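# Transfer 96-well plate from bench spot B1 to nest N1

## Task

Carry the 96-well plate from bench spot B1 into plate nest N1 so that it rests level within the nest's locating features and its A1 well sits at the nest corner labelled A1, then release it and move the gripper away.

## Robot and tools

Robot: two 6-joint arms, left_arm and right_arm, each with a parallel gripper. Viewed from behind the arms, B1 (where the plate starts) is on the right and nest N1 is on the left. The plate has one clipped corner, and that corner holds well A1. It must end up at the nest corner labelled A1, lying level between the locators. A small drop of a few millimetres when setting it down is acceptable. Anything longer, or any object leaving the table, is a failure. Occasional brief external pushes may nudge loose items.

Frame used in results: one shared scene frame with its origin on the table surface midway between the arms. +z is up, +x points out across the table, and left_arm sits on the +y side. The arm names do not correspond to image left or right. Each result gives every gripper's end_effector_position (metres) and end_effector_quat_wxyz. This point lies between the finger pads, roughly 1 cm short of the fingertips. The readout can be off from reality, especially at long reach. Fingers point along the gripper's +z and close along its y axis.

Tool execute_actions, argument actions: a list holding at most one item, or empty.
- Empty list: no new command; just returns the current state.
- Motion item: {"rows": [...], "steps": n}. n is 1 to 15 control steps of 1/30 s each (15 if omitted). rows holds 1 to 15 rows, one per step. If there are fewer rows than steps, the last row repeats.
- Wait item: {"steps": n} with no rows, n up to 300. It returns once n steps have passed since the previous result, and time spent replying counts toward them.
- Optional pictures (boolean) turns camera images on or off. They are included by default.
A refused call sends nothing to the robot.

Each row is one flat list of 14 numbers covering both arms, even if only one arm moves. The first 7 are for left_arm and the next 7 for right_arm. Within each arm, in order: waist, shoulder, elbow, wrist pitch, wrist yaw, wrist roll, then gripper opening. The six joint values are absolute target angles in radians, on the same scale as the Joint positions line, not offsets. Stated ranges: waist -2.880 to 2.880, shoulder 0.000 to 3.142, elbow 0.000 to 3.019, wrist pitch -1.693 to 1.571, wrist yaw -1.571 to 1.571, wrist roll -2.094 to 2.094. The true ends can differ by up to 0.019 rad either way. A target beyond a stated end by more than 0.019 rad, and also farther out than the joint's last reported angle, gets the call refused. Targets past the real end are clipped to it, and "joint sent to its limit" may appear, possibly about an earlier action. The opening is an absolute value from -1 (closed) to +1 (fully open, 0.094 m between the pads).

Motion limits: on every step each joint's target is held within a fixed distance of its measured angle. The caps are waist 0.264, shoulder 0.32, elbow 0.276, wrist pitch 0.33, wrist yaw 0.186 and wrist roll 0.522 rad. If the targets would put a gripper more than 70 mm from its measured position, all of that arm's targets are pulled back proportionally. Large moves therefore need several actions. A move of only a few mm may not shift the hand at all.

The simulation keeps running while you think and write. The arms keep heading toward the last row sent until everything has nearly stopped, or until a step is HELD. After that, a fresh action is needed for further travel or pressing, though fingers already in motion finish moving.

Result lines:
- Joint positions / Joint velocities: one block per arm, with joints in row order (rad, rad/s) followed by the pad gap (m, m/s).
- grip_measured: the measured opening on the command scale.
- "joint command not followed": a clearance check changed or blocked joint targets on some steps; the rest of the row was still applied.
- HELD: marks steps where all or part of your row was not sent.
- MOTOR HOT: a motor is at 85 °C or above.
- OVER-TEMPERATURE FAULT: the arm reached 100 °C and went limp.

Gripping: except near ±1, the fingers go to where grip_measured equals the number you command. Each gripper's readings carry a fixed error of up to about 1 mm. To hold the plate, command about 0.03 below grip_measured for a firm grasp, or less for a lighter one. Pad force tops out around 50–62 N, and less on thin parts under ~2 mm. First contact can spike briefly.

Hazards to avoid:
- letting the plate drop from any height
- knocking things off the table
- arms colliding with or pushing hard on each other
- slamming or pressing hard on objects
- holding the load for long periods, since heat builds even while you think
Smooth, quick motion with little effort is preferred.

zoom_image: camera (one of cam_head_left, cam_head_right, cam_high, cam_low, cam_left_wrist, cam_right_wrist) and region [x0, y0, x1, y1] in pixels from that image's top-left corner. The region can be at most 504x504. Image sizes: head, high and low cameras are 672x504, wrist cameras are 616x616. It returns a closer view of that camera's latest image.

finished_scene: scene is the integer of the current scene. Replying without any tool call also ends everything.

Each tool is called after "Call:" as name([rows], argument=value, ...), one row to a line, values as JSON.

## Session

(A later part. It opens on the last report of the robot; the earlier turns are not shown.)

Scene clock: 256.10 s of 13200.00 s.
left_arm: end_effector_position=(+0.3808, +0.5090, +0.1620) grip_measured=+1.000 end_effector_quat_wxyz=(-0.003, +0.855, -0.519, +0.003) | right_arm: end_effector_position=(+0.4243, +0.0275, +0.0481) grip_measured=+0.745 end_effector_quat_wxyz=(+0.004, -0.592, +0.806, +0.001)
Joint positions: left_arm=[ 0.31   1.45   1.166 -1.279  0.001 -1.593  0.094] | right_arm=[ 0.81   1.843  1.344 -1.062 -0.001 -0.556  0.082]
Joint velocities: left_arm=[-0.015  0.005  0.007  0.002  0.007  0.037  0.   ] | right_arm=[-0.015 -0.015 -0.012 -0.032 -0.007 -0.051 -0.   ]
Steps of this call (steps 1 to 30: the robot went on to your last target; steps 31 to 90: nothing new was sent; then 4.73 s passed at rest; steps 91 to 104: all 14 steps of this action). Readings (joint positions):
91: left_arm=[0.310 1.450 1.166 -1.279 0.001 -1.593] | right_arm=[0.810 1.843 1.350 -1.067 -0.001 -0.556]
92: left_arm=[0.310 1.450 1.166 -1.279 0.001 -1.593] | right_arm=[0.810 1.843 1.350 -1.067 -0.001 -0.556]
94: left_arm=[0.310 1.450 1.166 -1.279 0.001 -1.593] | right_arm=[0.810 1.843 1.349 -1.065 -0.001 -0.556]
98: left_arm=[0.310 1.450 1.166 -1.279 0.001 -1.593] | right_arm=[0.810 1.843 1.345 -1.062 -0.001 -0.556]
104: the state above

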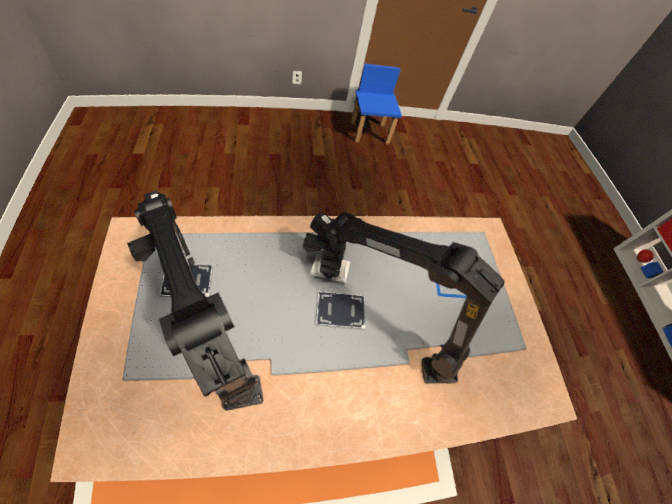

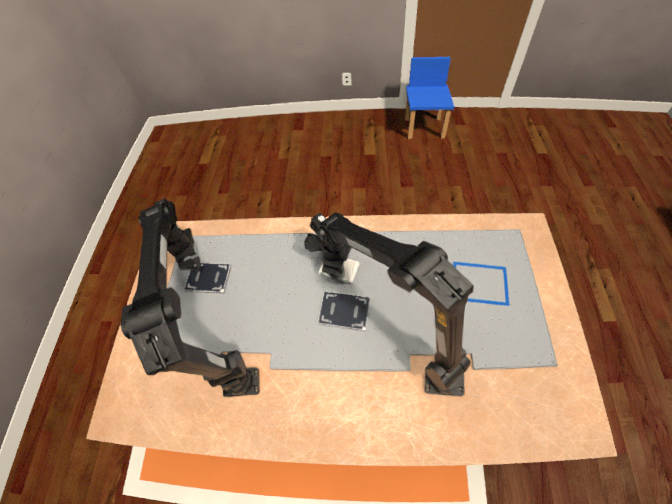

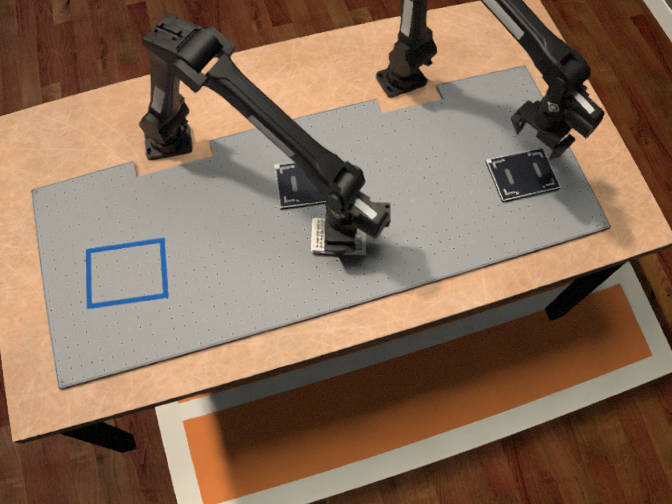

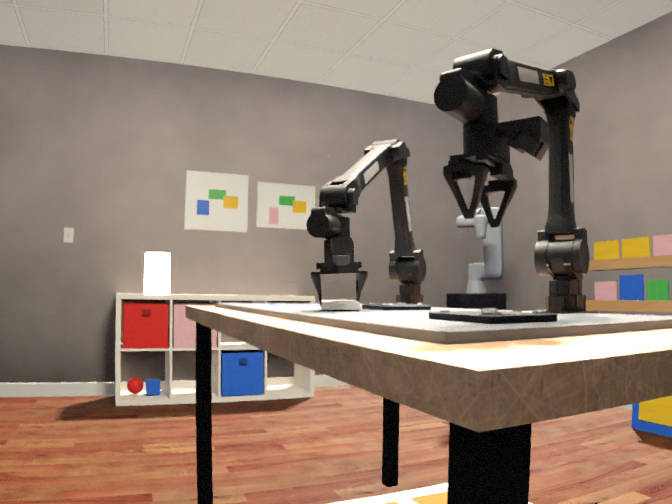

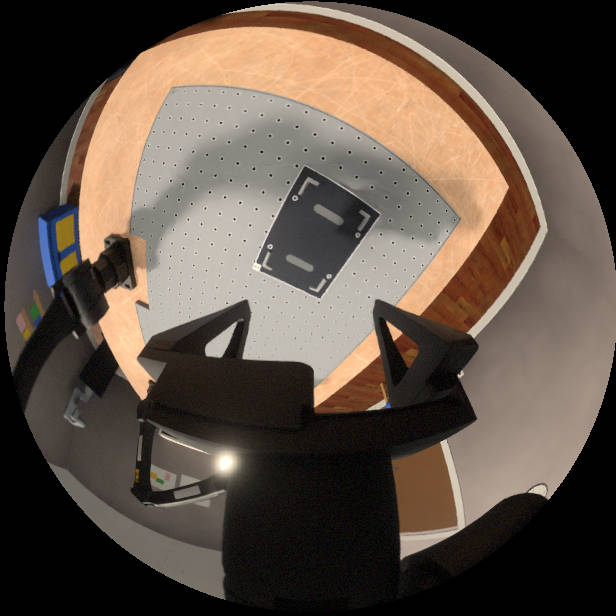

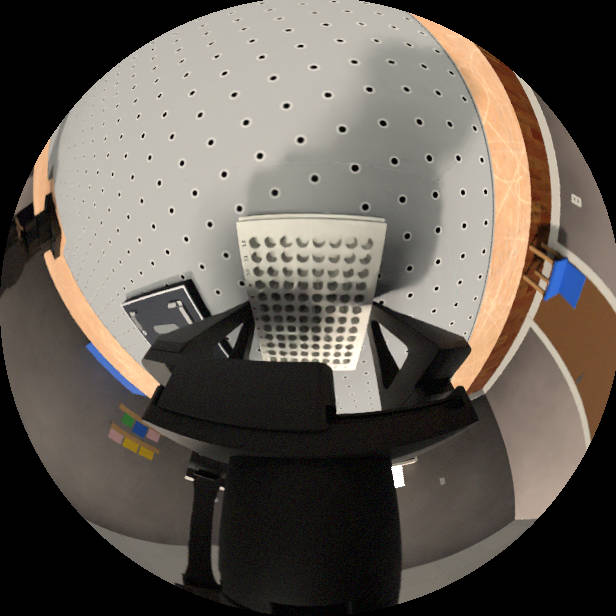

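Call:
execute_actions([
  {"rows": [[0.317,1.45,1.21,-1.29,0,-1.6,1, 0.816,1.848,1.335,-1.045,0,-0.54,0.71],[0.317,1.45,1.21,-1.29,0,-1.6,1, 0.816,1.848,1.333,-1.04,0,-0.54,0.71],[0.317,1.45,1.21,-1.29,0,-1.6,1, 0.816,1.848,1.331,-1.035,0,-0.54,0.71],[0.317,1.45,1.21,-1.29,0,-1.6,1, 0.816,1.848,1.329,-1.03,0,-0.54,0.71],[0.317,1.45,1.21,-1.29,0,-1.6,1, 0.816,1.848,1.327,-1.025,0,-0.54,0.71]], "steps": 14},
])

Call:
zoom_image(camera="cam_low", region=[290, 250, 410, 330])

Scene clock: 262.37 s of 13200.00 s.
left_arm: end_effector_position=(+0.3808, +0.5090, +0.1620) grip_measured=+1.000 end_effector_quat_wxyz=(-0.003, +0.855, -0.519, +0.003) | right_arm: end_effector_position=(+0.4256, +0.0286, +0.0448) grip_measured=+0.745 end_effector_quat_wxyz=(+0.012, -0.592, +0.806, +0.001)
Joint positions: left_arm=[ 0.31   1.45   1.166 -1.279  0.001 -1.593  0.094] | right_arm=[ 0.81   1.843  1.334 -1.038 -0.001 -0.556  0.082]
Joint velocities: left_arm=[ 0.005 -0.005 -0.017 -0.007 -0.037  0.037  0.   ] | right_arm=[-0.005  0.005 -0.012 -0.022 -0.022 -0.022  0.001]
Steps of this call (steps 1 to 15: the robot went on to your last target; steps 16 to 90: nothing new was sent; then 2.80 s passed at rest; steps 91 to 104: all 14 steps of this action). Readings (joint positions):
91: left_arm=[0.310 1.450 1.166 -1.279 0.001 -1.593] | right_arm=[0.810 1.843 1.344 -1.062 -0.001 -0.556]
92: left_arm=[0.310 1.450 1.166 -1.279 0.001 -1.593] | right_arm=[0.810 1.843 1.344 -1.060 -0.001 -0.556]
94: left_arm=[0.310 1.450 1.166 -1.279 0.001 -1.593] | right_arm=[0.810 1.843 1.342 -1.051 -0.001 -0.556]
98: left_arm=[0.310 1.450 1.166 -1.279 0.001 -1.593] | right_arm=[0.810 1.843 1.335 -1.039 -0.001 -0.556]
104: the state above

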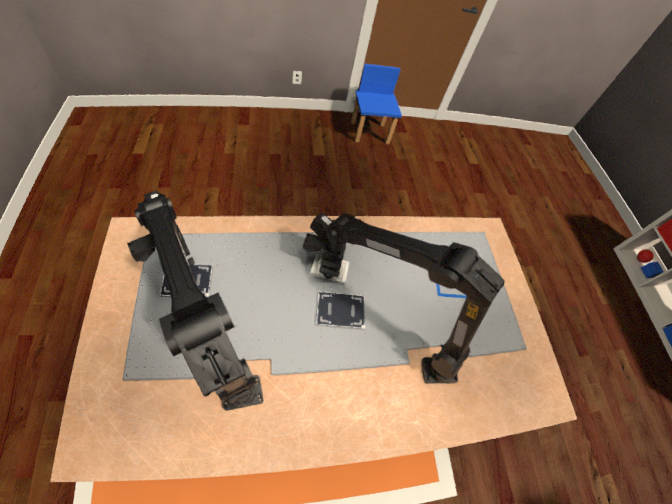

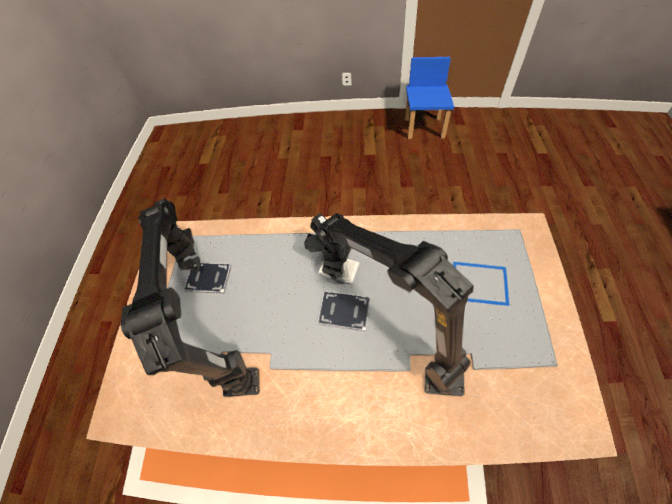

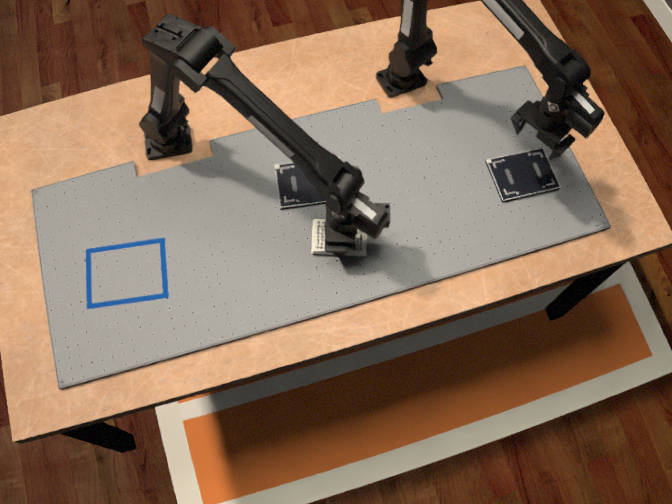

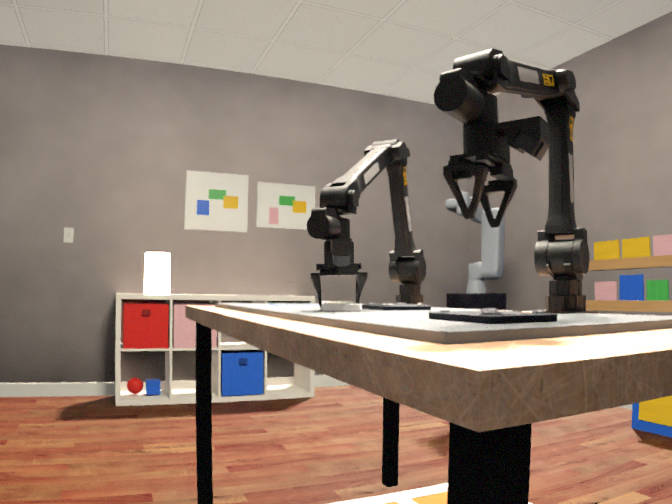

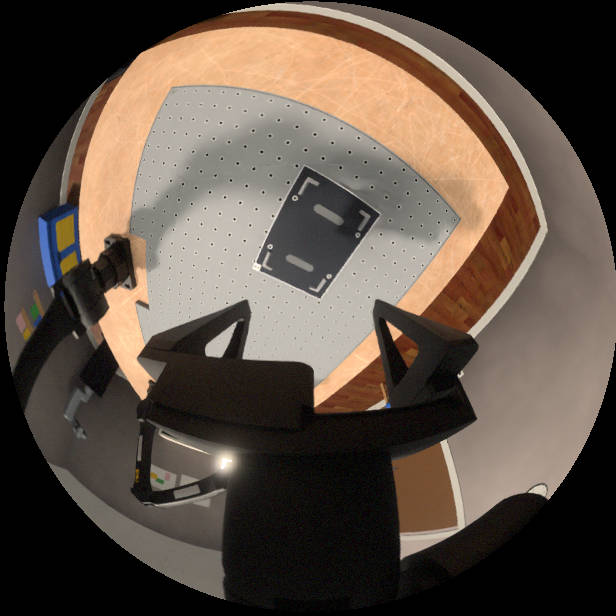

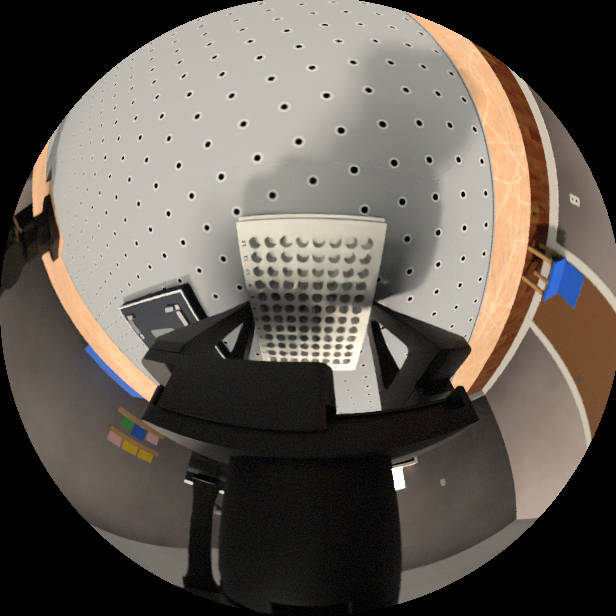

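Region (290, 250, 410, 330) of cam_low's 672x504 image, scaled by 4.200, with more detail than that image has.

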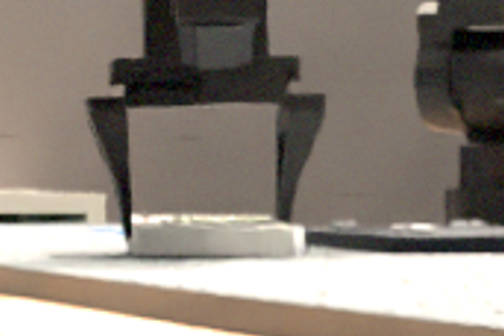

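Call:
execute_actions([
  {"rows": [[0.317,1.45,1.21,-1.29,0,-1.6,1, 0.816,1.848,1.327,-1.025,0,-0.54,0.74],[0.317,1.45,1.21,-1.29,0,-1.6,1, 0.816,1.848,1.327,-1.025,0,-0.54,0.76],[0.317,1.45,1.21,-1.29,0,-1.6,1, 0.816,1.848,1.327,-1.025,0,-0.54,0.79],[0.317,1.45,1.21,-1.29,0,-1.6,1, 0.816,1.848,1.327,-1.025,0,-0.54,0.84],[0.317,1.45,1.21,-1.29,0,-1.6,1, 0.816,1.848,1.34,-1.025,0,-0.54,0.9],[0.317,1.45,1.21,-1.29,0,-1.6,1, 0.816,1.84,1.355,-1.03,0,-0.54,1],[0.317,1.45,1.21,-1.29,0,-1.6,1, 0.816,1.835,1.37,-1.04,0,-0.54,1],[0.317,1.45,1.21,-1.29,0,-1.6,1, 0.816,1.828,1.38,-1.05,0,-0.54,1],[0.317,1.45,1.21,-1.29,0,-1.6,1, 0.816,1.82,1.39,-1.065,0,-0.54,1],[0.317,1.45,1.21,-1.29,0,-1.6,1, 0.816,1.812,1.402,-1.085,0,-0.54,1],[0.317,1.45,1.21,-1.29,0,-1.6,1, 0.816,1.803,1.414,-1.105,0,-0.54,1],[0.317,1.45,1.21,-1.29,0,-1.6,1, 0.816,1.794,1.426,-1.125,0,-0.54,1],[0.317,1.45,1.21,-1.29,0,-1.6,1, 0.816,1.785,1.438,-1.145,0,-0.54,1],[0.317,1.45,1.21,-1.29,0,-1.6,1, 0.816,1.775,1.45,-1.165,0,-0.54,1],[0.317,1.45,1.21,-1.29,0,-1.6,1, 0.816,1.76,1.46,-1.19,0,-0.54,1]], "steps": 15},
], pictures=false)

Call:
execute_actions([
  {"steps": 8},
])

Scene clock: 272.23 s of 13200.00 s.
left_arm: end_effector_position=(+0.3808, +0.5090, +0.1620) grip_measured=+1.000 end_effector_quat_wxyz=(-0.003, +0.855, -0.519, +0.003) | right_arm: end_effector_position=(+0.4171, +0.0213, +0.0579) grip_measured=+1.000 end_effector_quat_wxyz=(-0.020, -0.592, +0.806, -0.001)
Joint positions: left_arm=[ 0.31   1.45   1.166 -1.279  0.001 -1.593  0.094] | right_arm=[ 0.81   1.837  1.363 -1.136 -0.001 -0.556  0.094]
Joint velocities: left_arm=[-0.005  0.005 -0.012  0.012  0.007 -0.081  0.   ] | right_arm=[-0.005 -0.132  0.242 -0.496 -0.007 -0.051  0.   ]
Steps of this call (steps 1 to 15: the robot went on to your last target; steps 16 to 90: nothing new was sent; then 6.37 s passed at rest; steps 91 to 105: all 15 steps of this action). Readings (joint positions):
91: left_arm=[0.310 1.450 1.166 -1.279 0.001 -1.593] | right_arm=[0.810 1.843 1.334 -1.038 -0.001 -0.556]
92: left_arm=[0.310 1.450 1.166 -1.279 0.001 -1.593] | right_arm=[0.810 1.843 1.334 -1.038 -0.001 -0.556]
94: left_arm=[0.310 1.450 1.166 -1.279 0.001 -1.593] | right_arm=[0.810 1.843 1.334 -1.038 -0.001 -0.556]
98: left_arm=[0.310 1.450 1.166 -1.279 0.001 -1.593] | right_arm=[0.810 1.843 1.334 -1.038 -0.001 -0.556]
105: the state above

Scene clock: 272.50 s of 13200.00 s.
left_arm: end_effector_position=(+0.3808, +0.5090, +0.1620) grip_measured=+1.000 end_effector_quat_wxyz=(-0.003, +0.855, -0.519, +0.003) | right_arm: end_effector_position=(+0.4243, +0.0275, +0.1012) grip_measured=+1.000 end_effector_quat_wxyz=(+0.009, -0.592, +0.806, +0.001)
Joint positions: left_arm=[ 0.31   1.45   1.166 -1.279  0.001 -1.593  0.094] | right_arm=[ 0.81   1.78   1.405 -1.178 -0.001 -0.556  0.094]
Joint velocities: left_arm=[-0.005 -0.015  0.007  0.017 -0.022 -0.022  0.   ] | right_arm=[ 0.005 -0.122  0.056 -0.012  0.007  0.007  0.   ]
Steps of this call (steps 1 to 8: the robot went on to your last target). Readings (joint positions):
1: left_arm=[0.310 1.450 1.166 -1.279 0.001 -1.593] | right_arm=[0.810 1.832 1.370 -1.152 -0.001 -0.556]
2: left_arm=[0.310 1.450 1.166 -1.279 0.001 -1.593] | right_arm=[0.810 1.824 1.377 -1.163 -0.001 -0.556]
4: left_arm=[0.310 1.450 1.166 -1.279 0.001 -1.593] | right_arm=[0.810 1.807 1.388 -1.174 -0.001 -0.556]
8: the state above

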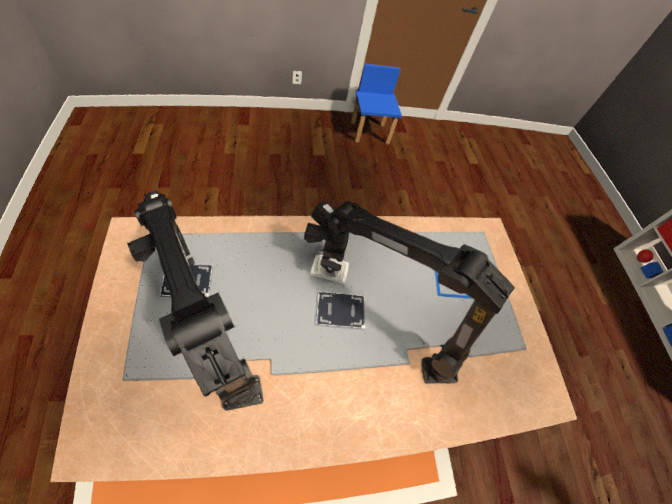

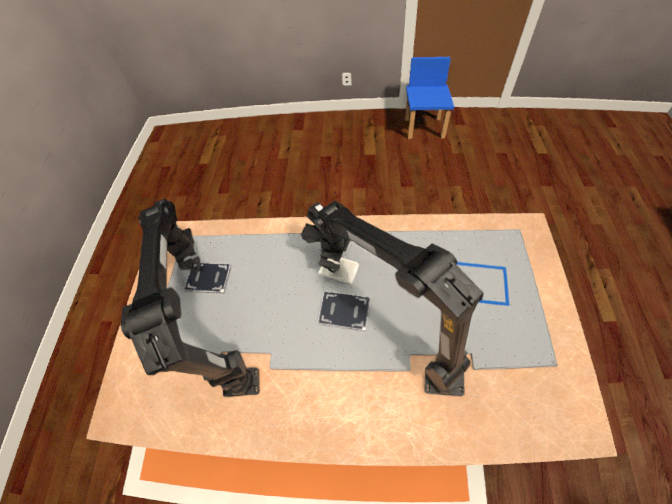

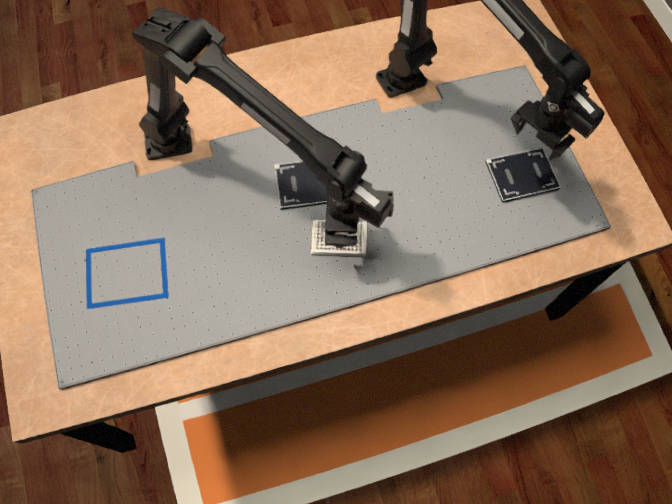

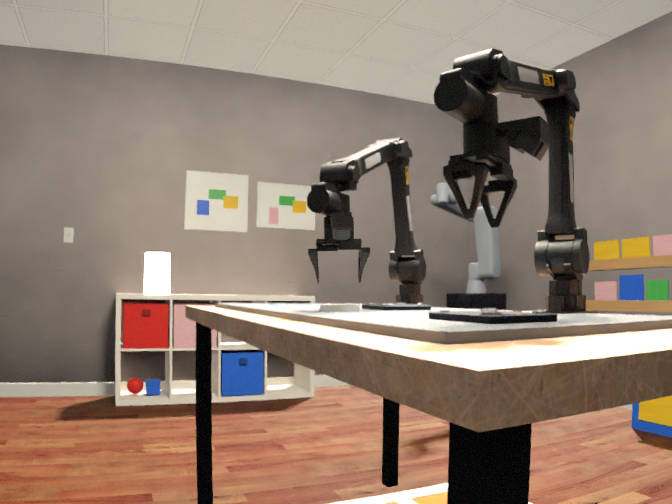

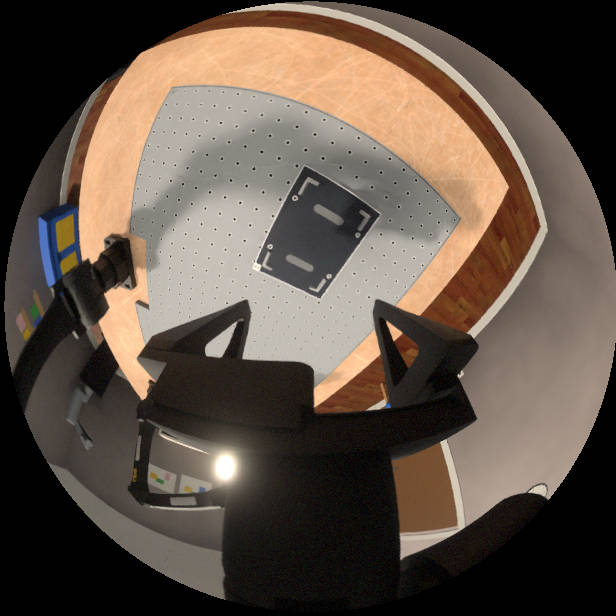

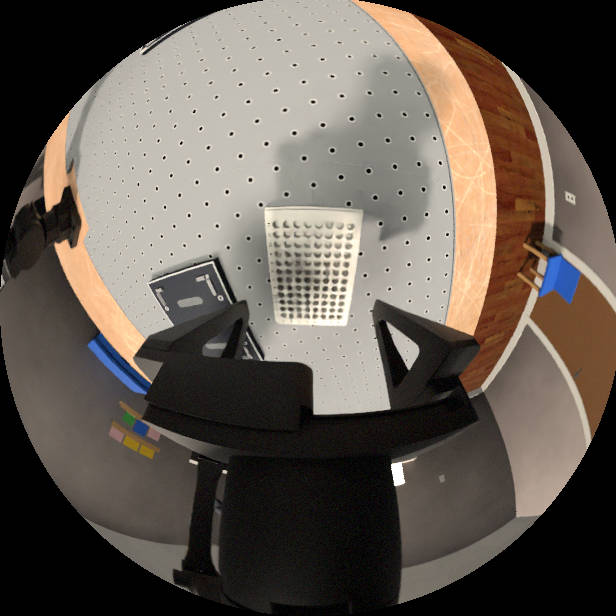

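Call:
execute_actions([
  {"rows": [[0.317,1.45,1.21,-1.29,0,-1.6,1, 0.794,1.75,1.452,-1.192,0,-0.529,1],[0.317,1.45,1.21,-1.29,0,-1.6,1, 0.76,1.735,1.44,-1.196,0,-0.513,1],[0.317,1.45,1.21,-1.29,0,-1.6,1, 0.716,1.714,1.423,-1.2,0,-0.491,1],[0.306,1.453,1.212,-1.288,0,-1.603,1, 0.66,1.689,1.403,-1.205,0,-0.464,1],[0.284,1.46,1.216,-1.285,0,-1.609,1, 0.593,1.658,1.378,-1.212,0,-0.432,1],[0.251,1.47,1.221,-1.28,0,-1.619,1, 0.526,1.627,1.353,-1.219,0,-0.4,1],[0.207,1.483,1.229,-1.273,0,-1.632,1, 0.459,1.597,1.329,-1.225,0,-0.367,1],[0.152,1.5,1.239,-1.265,0,-1.647,1, 0.381,1.561,1.3,-1.233,0,-0.329,1],[0.098,1.516,1.248,-1.256,0,-1.663,1, 0.303,1.525,1.271,-1.241,0,-0.292,1],[0.032,1.536,1.259,-1.246,0,-1.682,1, 0.225,1.49,1.243,-1.248,0,-0.254,1],[-0.034,1.556,1.271,-1.236,0,-1.701,1, 0.146,1.454,1.214,-1.256,0,-0.216,1],[-0.1,1.575,1.282,-1.225,0,-1.72,1, 0.079,1.423,1.189,-1.263,0,-0.184,1],[-0.166,1.595,1.294,-1.215,0,-1.739,1, 0.012,1.393,1.165,-1.269,0,-0.151,1],[-0.232,1.615,1.305,-1.205,0,-1.758,1, -0.054,1.362,1.14,-1.276,0,-0.119,1],[-0.297,1.635,1.316,-1.195,0,-1.776,1, -0.11,1.337,1.12,-1.281,0,-0.092,1]], "steps": 15},
], pictures=false)

Call:
execute_actions([
  {"rows": [[-0.363,1.655,1.328,-1.185,0,-1.795,1, -0.166,1.311,1.099,-1.287,0,-0.065,1],[-0.429,1.674,1.339,-1.174,0,-1.814,1, -0.211,1.291,1.083,-1.291,0,-0.043,1],[-0.495,1.694,1.351,-1.164,0,-1.833,1, -0.244,1.276,1.071,-1.295,0,-0.027,1],[-0.55,1.711,1.36,-1.156,0,-1.849,1, -0.272,1.263,1.06,-1.297,0,-0.014,1],[-0.604,1.727,1.37,-1.147,0,-1.865,1, -0.3,1.25,1.05,-1.3,0,0,1],[-0.648,1.74,1.377,-1.14,0,-1.877,1, -0.3,1.25,1.05,-1.3,0,0,1],[-0.687,1.752,1.384,-1.134,0,-1.888,1, -0.3,1.25,1.05,-1.3,0,0,1],[-0.72,1.762,1.39,-1.129,0,-1.898,1, -0.3,1.25,1.05,-1.3,0,0,1],[-0.742,1.768,1.393,-1.126,0,-1.904,1, -0.3,1.25,1.05,-1.3,0,0,1],[-0.758,1.773,1.396,-1.123,0,-1.909,1, -0.3,1.25,1.05,-1.3,0,0,1],[-0.769,1.777,1.398,-1.122,0,-1.912,1, -0.3,1.25,1.05,-1.3,0,0,1],[-0.78,1.78,1.4,-1.12,0,-1.915,1, -0.3,1.25,1.05,-1.3,0,0,1]], "steps": 15},
], pictures=false)

Call:
execute_actions([
  {"steps": 15},
])

Call:
zoom_image(camera="cam_left_wrist", region=[211, 180, 411, 380])

Scene clock: 289.97 s of 13200.00 s.
left_arm: end_effector_position=(+0.4411, +0.3772, +0.1381) grip_measured=+1.000 end_effector_quat_wxyz=(+0.005, +0.779, -0.628, -0.006) | right_arm: end_effector_position=(+0.4690, -0.1867, +0.1393) grip_measured=+1.000 end_effector_quat_wxyz=(+0.013, -0.318, +0.948, +0.001)
Joint positions: left_arm=[-0.032  1.538  1.198 -1.246 -0.002 -1.67   0.094] | right_arm=[ 0.382  1.582  1.254 -1.215 -0.003 -0.363  0.094]
Joint velocities: left_arm=[-1.46   0.484  0.154  0.203 -0.007 -0.3    0.   ] | right_arm=[-1.324 -0.855 -0.647 -0.154 -0.066  0.593  0.   ]
Steps of this call (steps 1 to 30: the robot went on to your last target; steps 31 to 90: nothing new was sent; then 13.97 s passed at rest; steps 91 to 105: all 15 steps of this action). Readings (joint positions):
91: left_arm=[0.310 1.450 1.166 -1.279 0.001 -1.593] | right_arm=[0.810 1.774 1.407 -1.180 -0.001 -0.554]
92: left_arm=[0.310 1.450 1.166 -1.279 0.001 -1.593] | right_arm=[0.807 1.774 1.407 -1.181 -0.001 -0.550]
94: left_arm=[0.310 1.450 1.166 -1.279 0.001 -1.594] | right_arm=[0.787 1.770 1.407 -1.186 -0.003 -0.534]
98: left_arm=[0.273 1.455 1.169 -1.279 -0.001 -1.610] | right_arm=[0.675 1.736 1.385 -1.189 -0.003 -0.494]
105: the state above

Scene clock: 290.47 s of 13200.00 s.
left_arm: end_effector_position=(+0.4254, +0.0568, +0.0721) grip_measured=+1.000 end_effector_quat_wxyz=(-0.006, -0.593, +0.805, +0.017) | right_arm: end_effector_position=(+0.3545, -0.4765, +0.1938) grip_measured=+1.000 end_effector_quat_wxyz=(+0.043, +0.198, +0.979, -0.014)
Joint positions: left_arm=[-0.725  1.769  1.306 -1.144 -0.002 -1.849  0.094] | right_arm=[-0.35   1.256  1.064 -1.289  0.007 -0.049  0.094]
Joint velocities: left_arm=[-1.226  0.298  0.383  0.125  0.037 -0.374  0.   ] | right_arm=[-0.024 -0.034 -0.051 -0.056 -0.037  0.242  0.   ]
Steps of this call (steps 1 to 15: all 15 steps of this action). Readings (joint positions):
1: left_arm=[-0.082 1.555 1.204 -1.239 -0.002 -1.681] | right_arm=[0.337 1.553 1.231 -1.221 -0.003 -0.340]
2: left_arm=[-0.131 1.573 1.210 -1.231 -0.002 -1.693] | right_arm=[0.290 1.521 1.209 -1.228 -0.003 -0.316]
4: left_arm=[-0.227 1.611 1.225 -1.214 -0.002 -1.718] | right_arm=[0.192 1.457 1.166 -1.240 -0.002 -0.266]
8: left_arm=[-0.413 1.684 1.256 -1.181 -0.002 -1.767] | right_arm=[-0.031 1.340 1.101 -1.265 -0.002 -0.173]
15: the state above

Scene clock: 290.97 s of 13200.00 s.
left_arm: end_effector_position=(+0.4301, +0.0250, +0.0799) grip_measured=+1.000 end_effector_quat_wxyz=(+0.000, -0.598, +0.801, -0.004) | right_arm: end_effector_position=(+0.3604, -0.4579, +0.1914) grip_measured=+1.000 end_effector_quat_wxyz=(+0.040, +0.189, +0.981, -0.009)
Joint positions: left_arm=[-0.77   1.785  1.352 -1.129  0.002 -1.906  0.094] | right_arm=[-0.3    1.256  1.058 -1.29   0.001 -0.017  0.094]
Joint velocities: left_arm=[ 0.034  0.005 -0.002  0.007  0.022 -0.037  0.   ] | right_arm=[-0.005 -0.005  0.012 -0.007 -0.022 -0.037  0.   ]
Steps of this call (steps 1 to 15: the robot went on to your last target). Readings (joint positions):
1: left_arm=[-0.762 1.777 1.319 -1.139 -0.001 -1.860] | right_arm=[-0.347 1.256 1.063 -1.290 0.006 -0.042]
2: left_arm=[-0.794 1.783 1.331 -1.134 0.000 -1.870] | right_arm=[-0.338 1.256 1.061 -1.290 0.005 -0.036]
4: left_arm=[-0.832 1.785 1.345 -1.129 0.002 -1.883] | right_arm=[-0.317 1.256 1.058 -1.290 0.002 -0.029]
8: left_arm=[-0.825 1.785 1.352 -1.129 0.002 -1.898] | right_arm=[-0.300 1.256 1.058 -1.290 0.001 -0.022]
15: the state above

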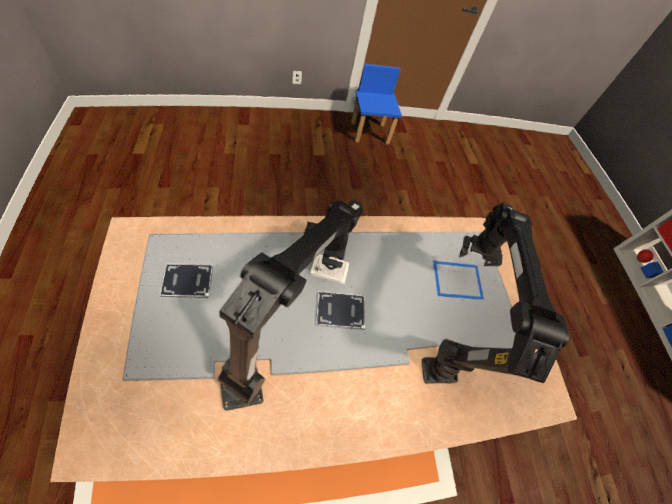

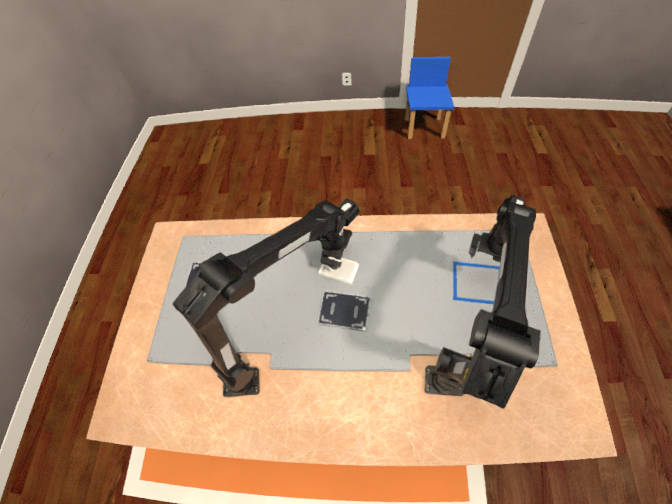

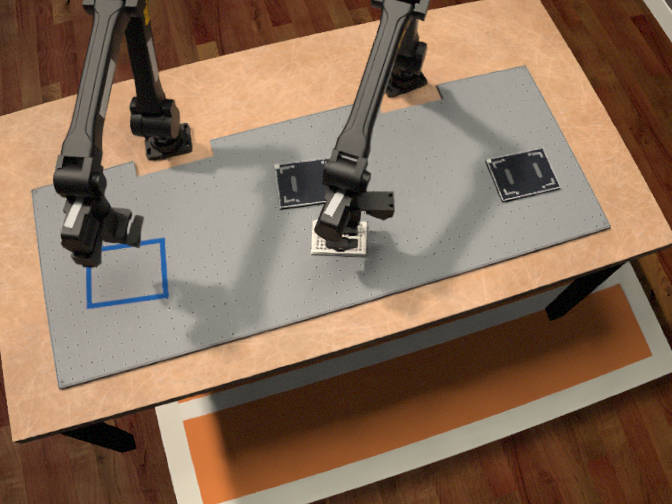

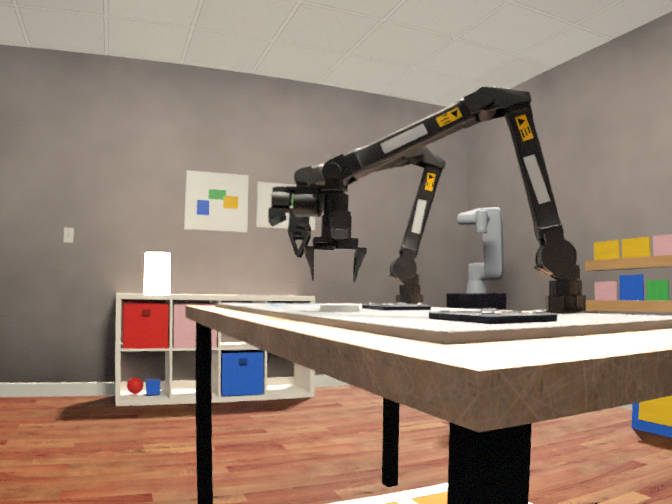

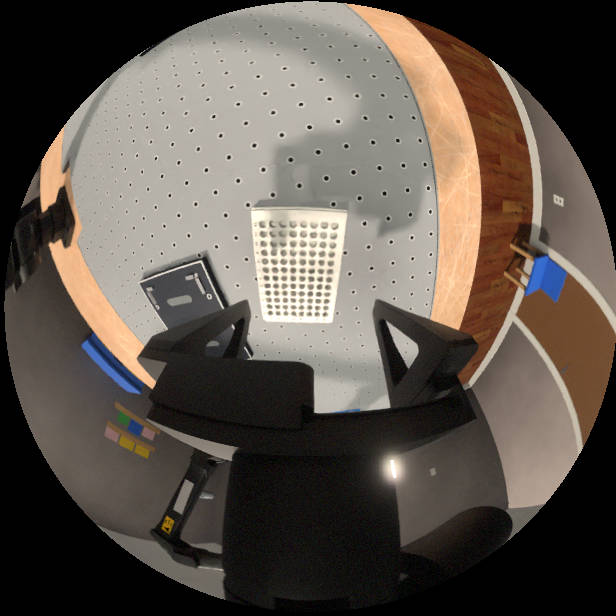

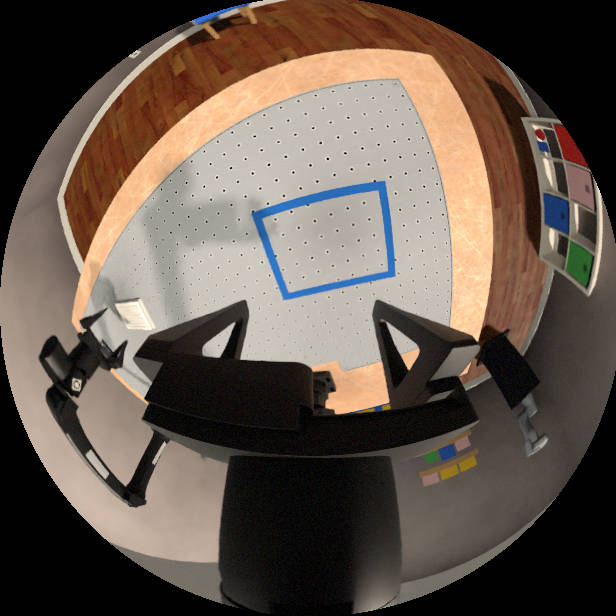

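Region (211, 180, 411, 380) of cam_left_wrist's 616x616 image, scaled by 2.520, with more detail than that image has.

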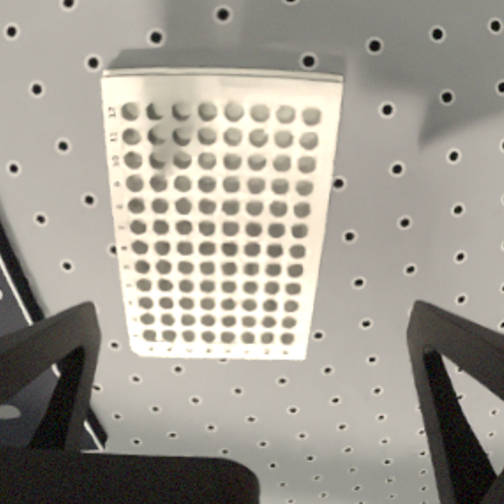

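Call:
execute_actions([
  {"rows": [[-0.782,1.785,1.36,-1.115,0,-1.895,1, -0.3,1.25,1.05,-1.3,0,0,1],[-0.784,1.787,1.35,-1.106,0,-1.89,1, -0.3,1.25,1.05,-1.3,0,0,1],[-0.786,1.789,1.34,-1.097,0,-1.885,1, -0.3,1.25,1.05,-1.3,0,0,1],[-0.788,1.791,1.33,-1.087,0,-1.88,1, -0.3,1.25,1.05,-1.3,0,0,1],[-0.79,1.793,1.32,-1.077,0,-1.876,1, -0.3,1.25,1.05,-1.3,0,0,1],[-0.79,1.795,1.31,-1.067,0,-1.872,1, -0.3,1.25,1.05,-1.3,0,0,1],[-0.79,1.797,1.30,-1.057,0,-1.868,1, -0.3,1.25,1.05,-1.3,0,0,1],[-0.79,1.799,1.29,-1.047,0,-1.868,1, -0.3,1.25,1.05,-1.3,0,0,1],[-0.79,1.801,1.282,-1.037,0,-1.868,1, -0.3,1.25,1.05,-1.3,0,0,1],[-0.79,1.803,1.275,-1.028,0,-1.868,1, -0.3,1.25,1.05,-1.3,0,0,1],[-0.79,1.805,1.268,-1.02,0,-1.868,1, -0.3,1.25,1.05,-1.3,0,0,1]], "steps": 15},
], pictures=false)

Call:
execute_actions([
  {"steps": 8},
])

Call:
zoom_image(camera="cam_left_wrist", region=[211, 180, 411, 380])

Call:
zoom_image(camera="cam_low", region=[290, 250, 410, 330])

Scene clock: 309.47 s of 13200.00 s.
left_arm: end_effector_position=(+0.4151, +0.0270, +0.0473) grip_measured=+1.000 end_effector_quat_wxyz=(+0.000, -0.581, +0.814, -0.004) | right_arm: end_effector_position=(+0.3604, -0.4579, +0.1914) grip_measured=+1.000 end_effector_quat_wxyz=(+0.040, +0.190, +0.981, -0.009)
Joint positions: left_arm=[-0.784  1.794  1.269 -1.038  0.002 -1.878  0.094] | right_arm=[-0.3    1.256  1.058 -1.29   0.001 -0.016  0.094]
Joint velocities: left_arm=[-0.005  0.054 -0.007  0.056  0.037 -0.007  0.   ] | right_arm=[ 0.005  0.005  0.002 -0.007 -0.066 -0.081  0.   ]
Steps of this call (steps 1 to 15: the robot went on to your last target; steps 16 to 90: nothing new was sent; then 15.00 s passed at rest; steps 91 to 105: all 15 steps of this action). Readings (joint positions):
91: left_arm=[-0.773 1.785 1.352 -1.129 0.002 -1.907] | right_arm=[-0.300 1.256 1.058 -1.290 0.001 -0.016]
92: left_arm=[-0.773 1.785 1.352 -1.127 0.002 -1.905] | right_arm=[-0.300 1.256 1.058 -1.290 0.001 -0.016]
94: left_arm=[-0.775 1.785 1.348 -1.115 0.002 -1.900] | right_arm=[-0.300 1.256 1.058 -1.290 0.001 -0.016]
98: left_arm=[-0.780 1.785 1.315 -1.077 0.002 -1.887] | right_arm=[-0.300 1.256 1.058 -1.290 0.001 -0.016]
105: the state above

Scene clock: 309.73 s of 13200.00 s.
left_arm: end_effector_position=(+0.4158, +0.0264, +0.0462) grip_measured=+1.000 end_effector_quat_wxyz=(+0.001, -0.580, +0.815, -0.005) | right_arm: end_effector_position=(+0.3604, -0.4579, +0.1914) grip_measured=+1.000 end_effector_quat_wxyz=(+0.040, +0.190, +0.981, -0.009)
Joint positions: left_arm=[-0.784  1.797  1.269 -1.034  0.002 -1.876  0.094] | right_arm=[-0.3    1.256  1.058 -1.29   0.001 -0.016  0.094]
Joint velocities: left_arm=[-0.015 -0.015  0.002 -0.007  0.022  0.051  0.   ] | right_arm=[-0.005  0.005  0.017  0.002 -0.066  0.051  0.   ]
Steps of this call (steps 1 to 8: the robot went on to your last target). Readings (joint positions):
1: left_arm=[-0.784 1.796 1.269 -1.037 0.002 -1.877] | right_arm=[-0.300 1.256 1.058 -1.290 0.001 -0.016]
2: left_arm=[-0.784 1.797 1.269 -1.036 0.002 -1.877] | right_arm=[-0.300 1.256 1.058 -1.290 0.001 -0.016]
4: left_arm=[-0.784 1.797 1.269 -1.035 0.002 -1.876] | right_arm=[-0.300 1.256 1.058 -1.290 0.001 -0.016]
8: the state above

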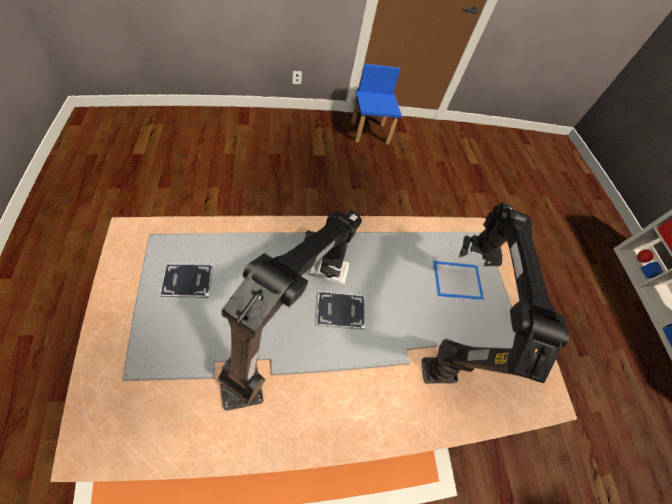

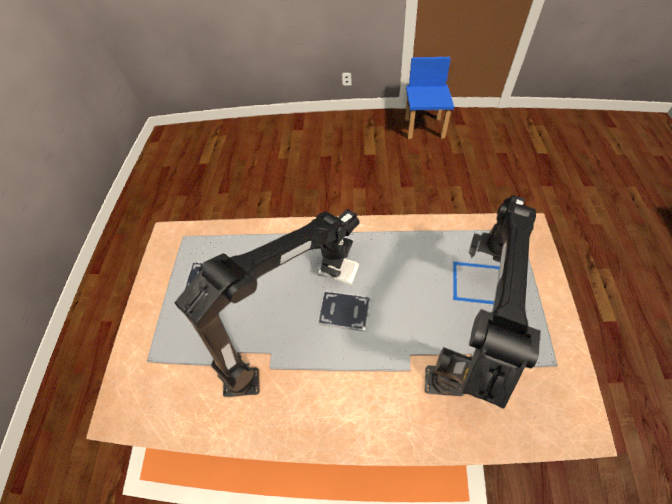

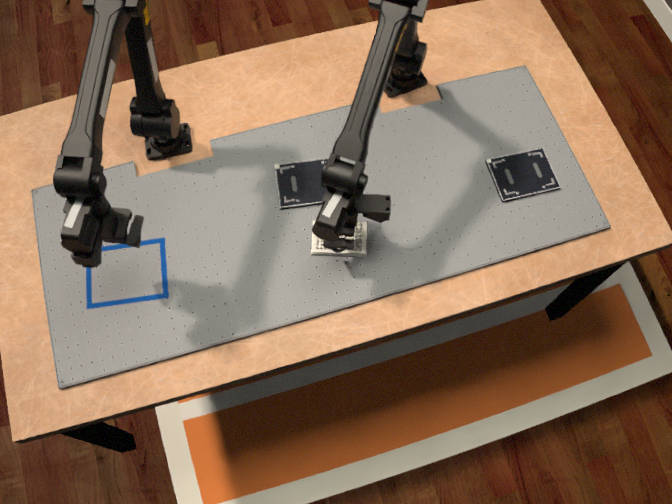

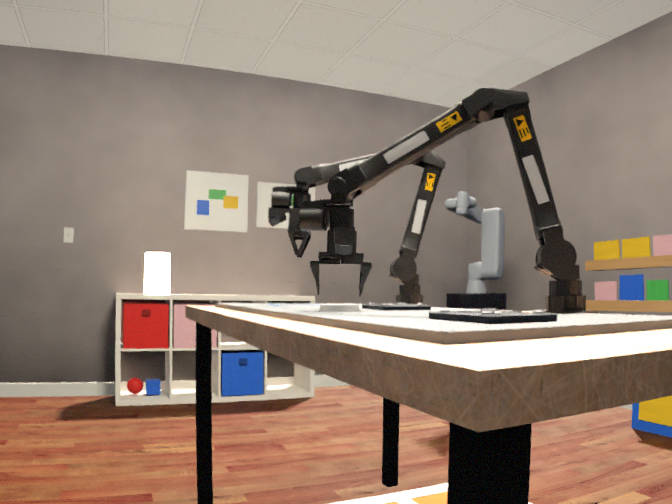

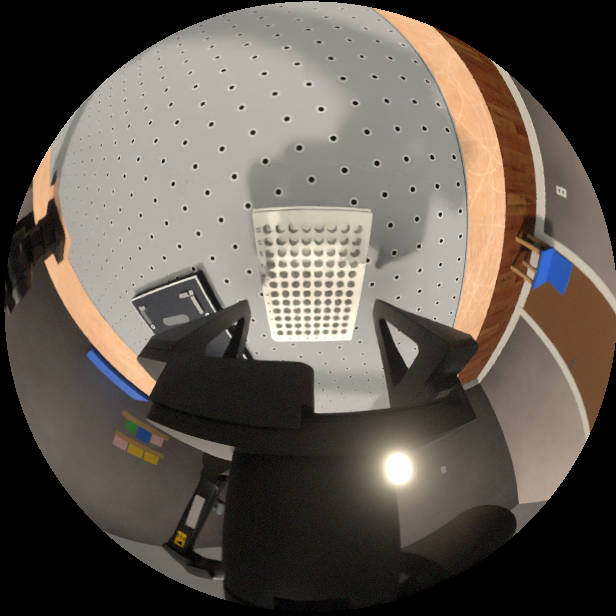

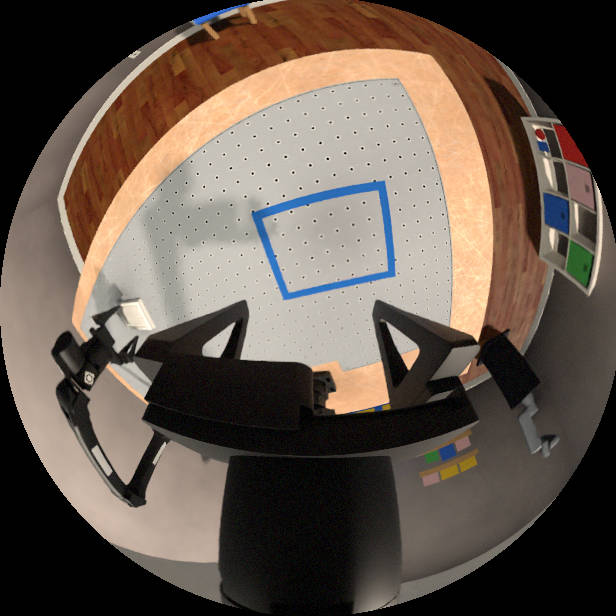

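Region (211, 180, 411, 380) of cam_left_wrist's 616x616 image, scaled by 2.520, with more detail than that image has.

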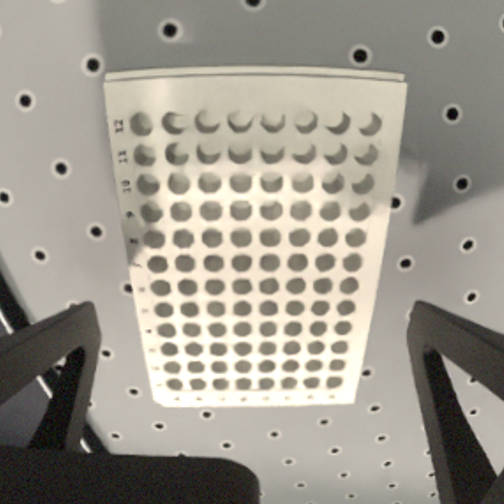

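Region (290, 250, 410, 330) of cam_low's 672x504 image, scaled by 4.200, with more detail than that image has.

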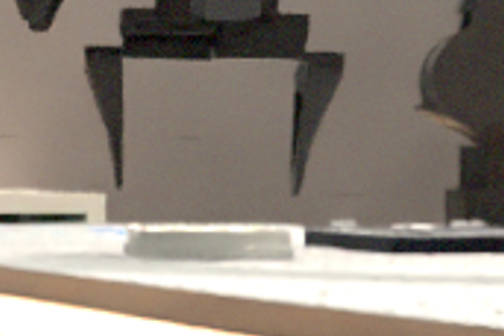

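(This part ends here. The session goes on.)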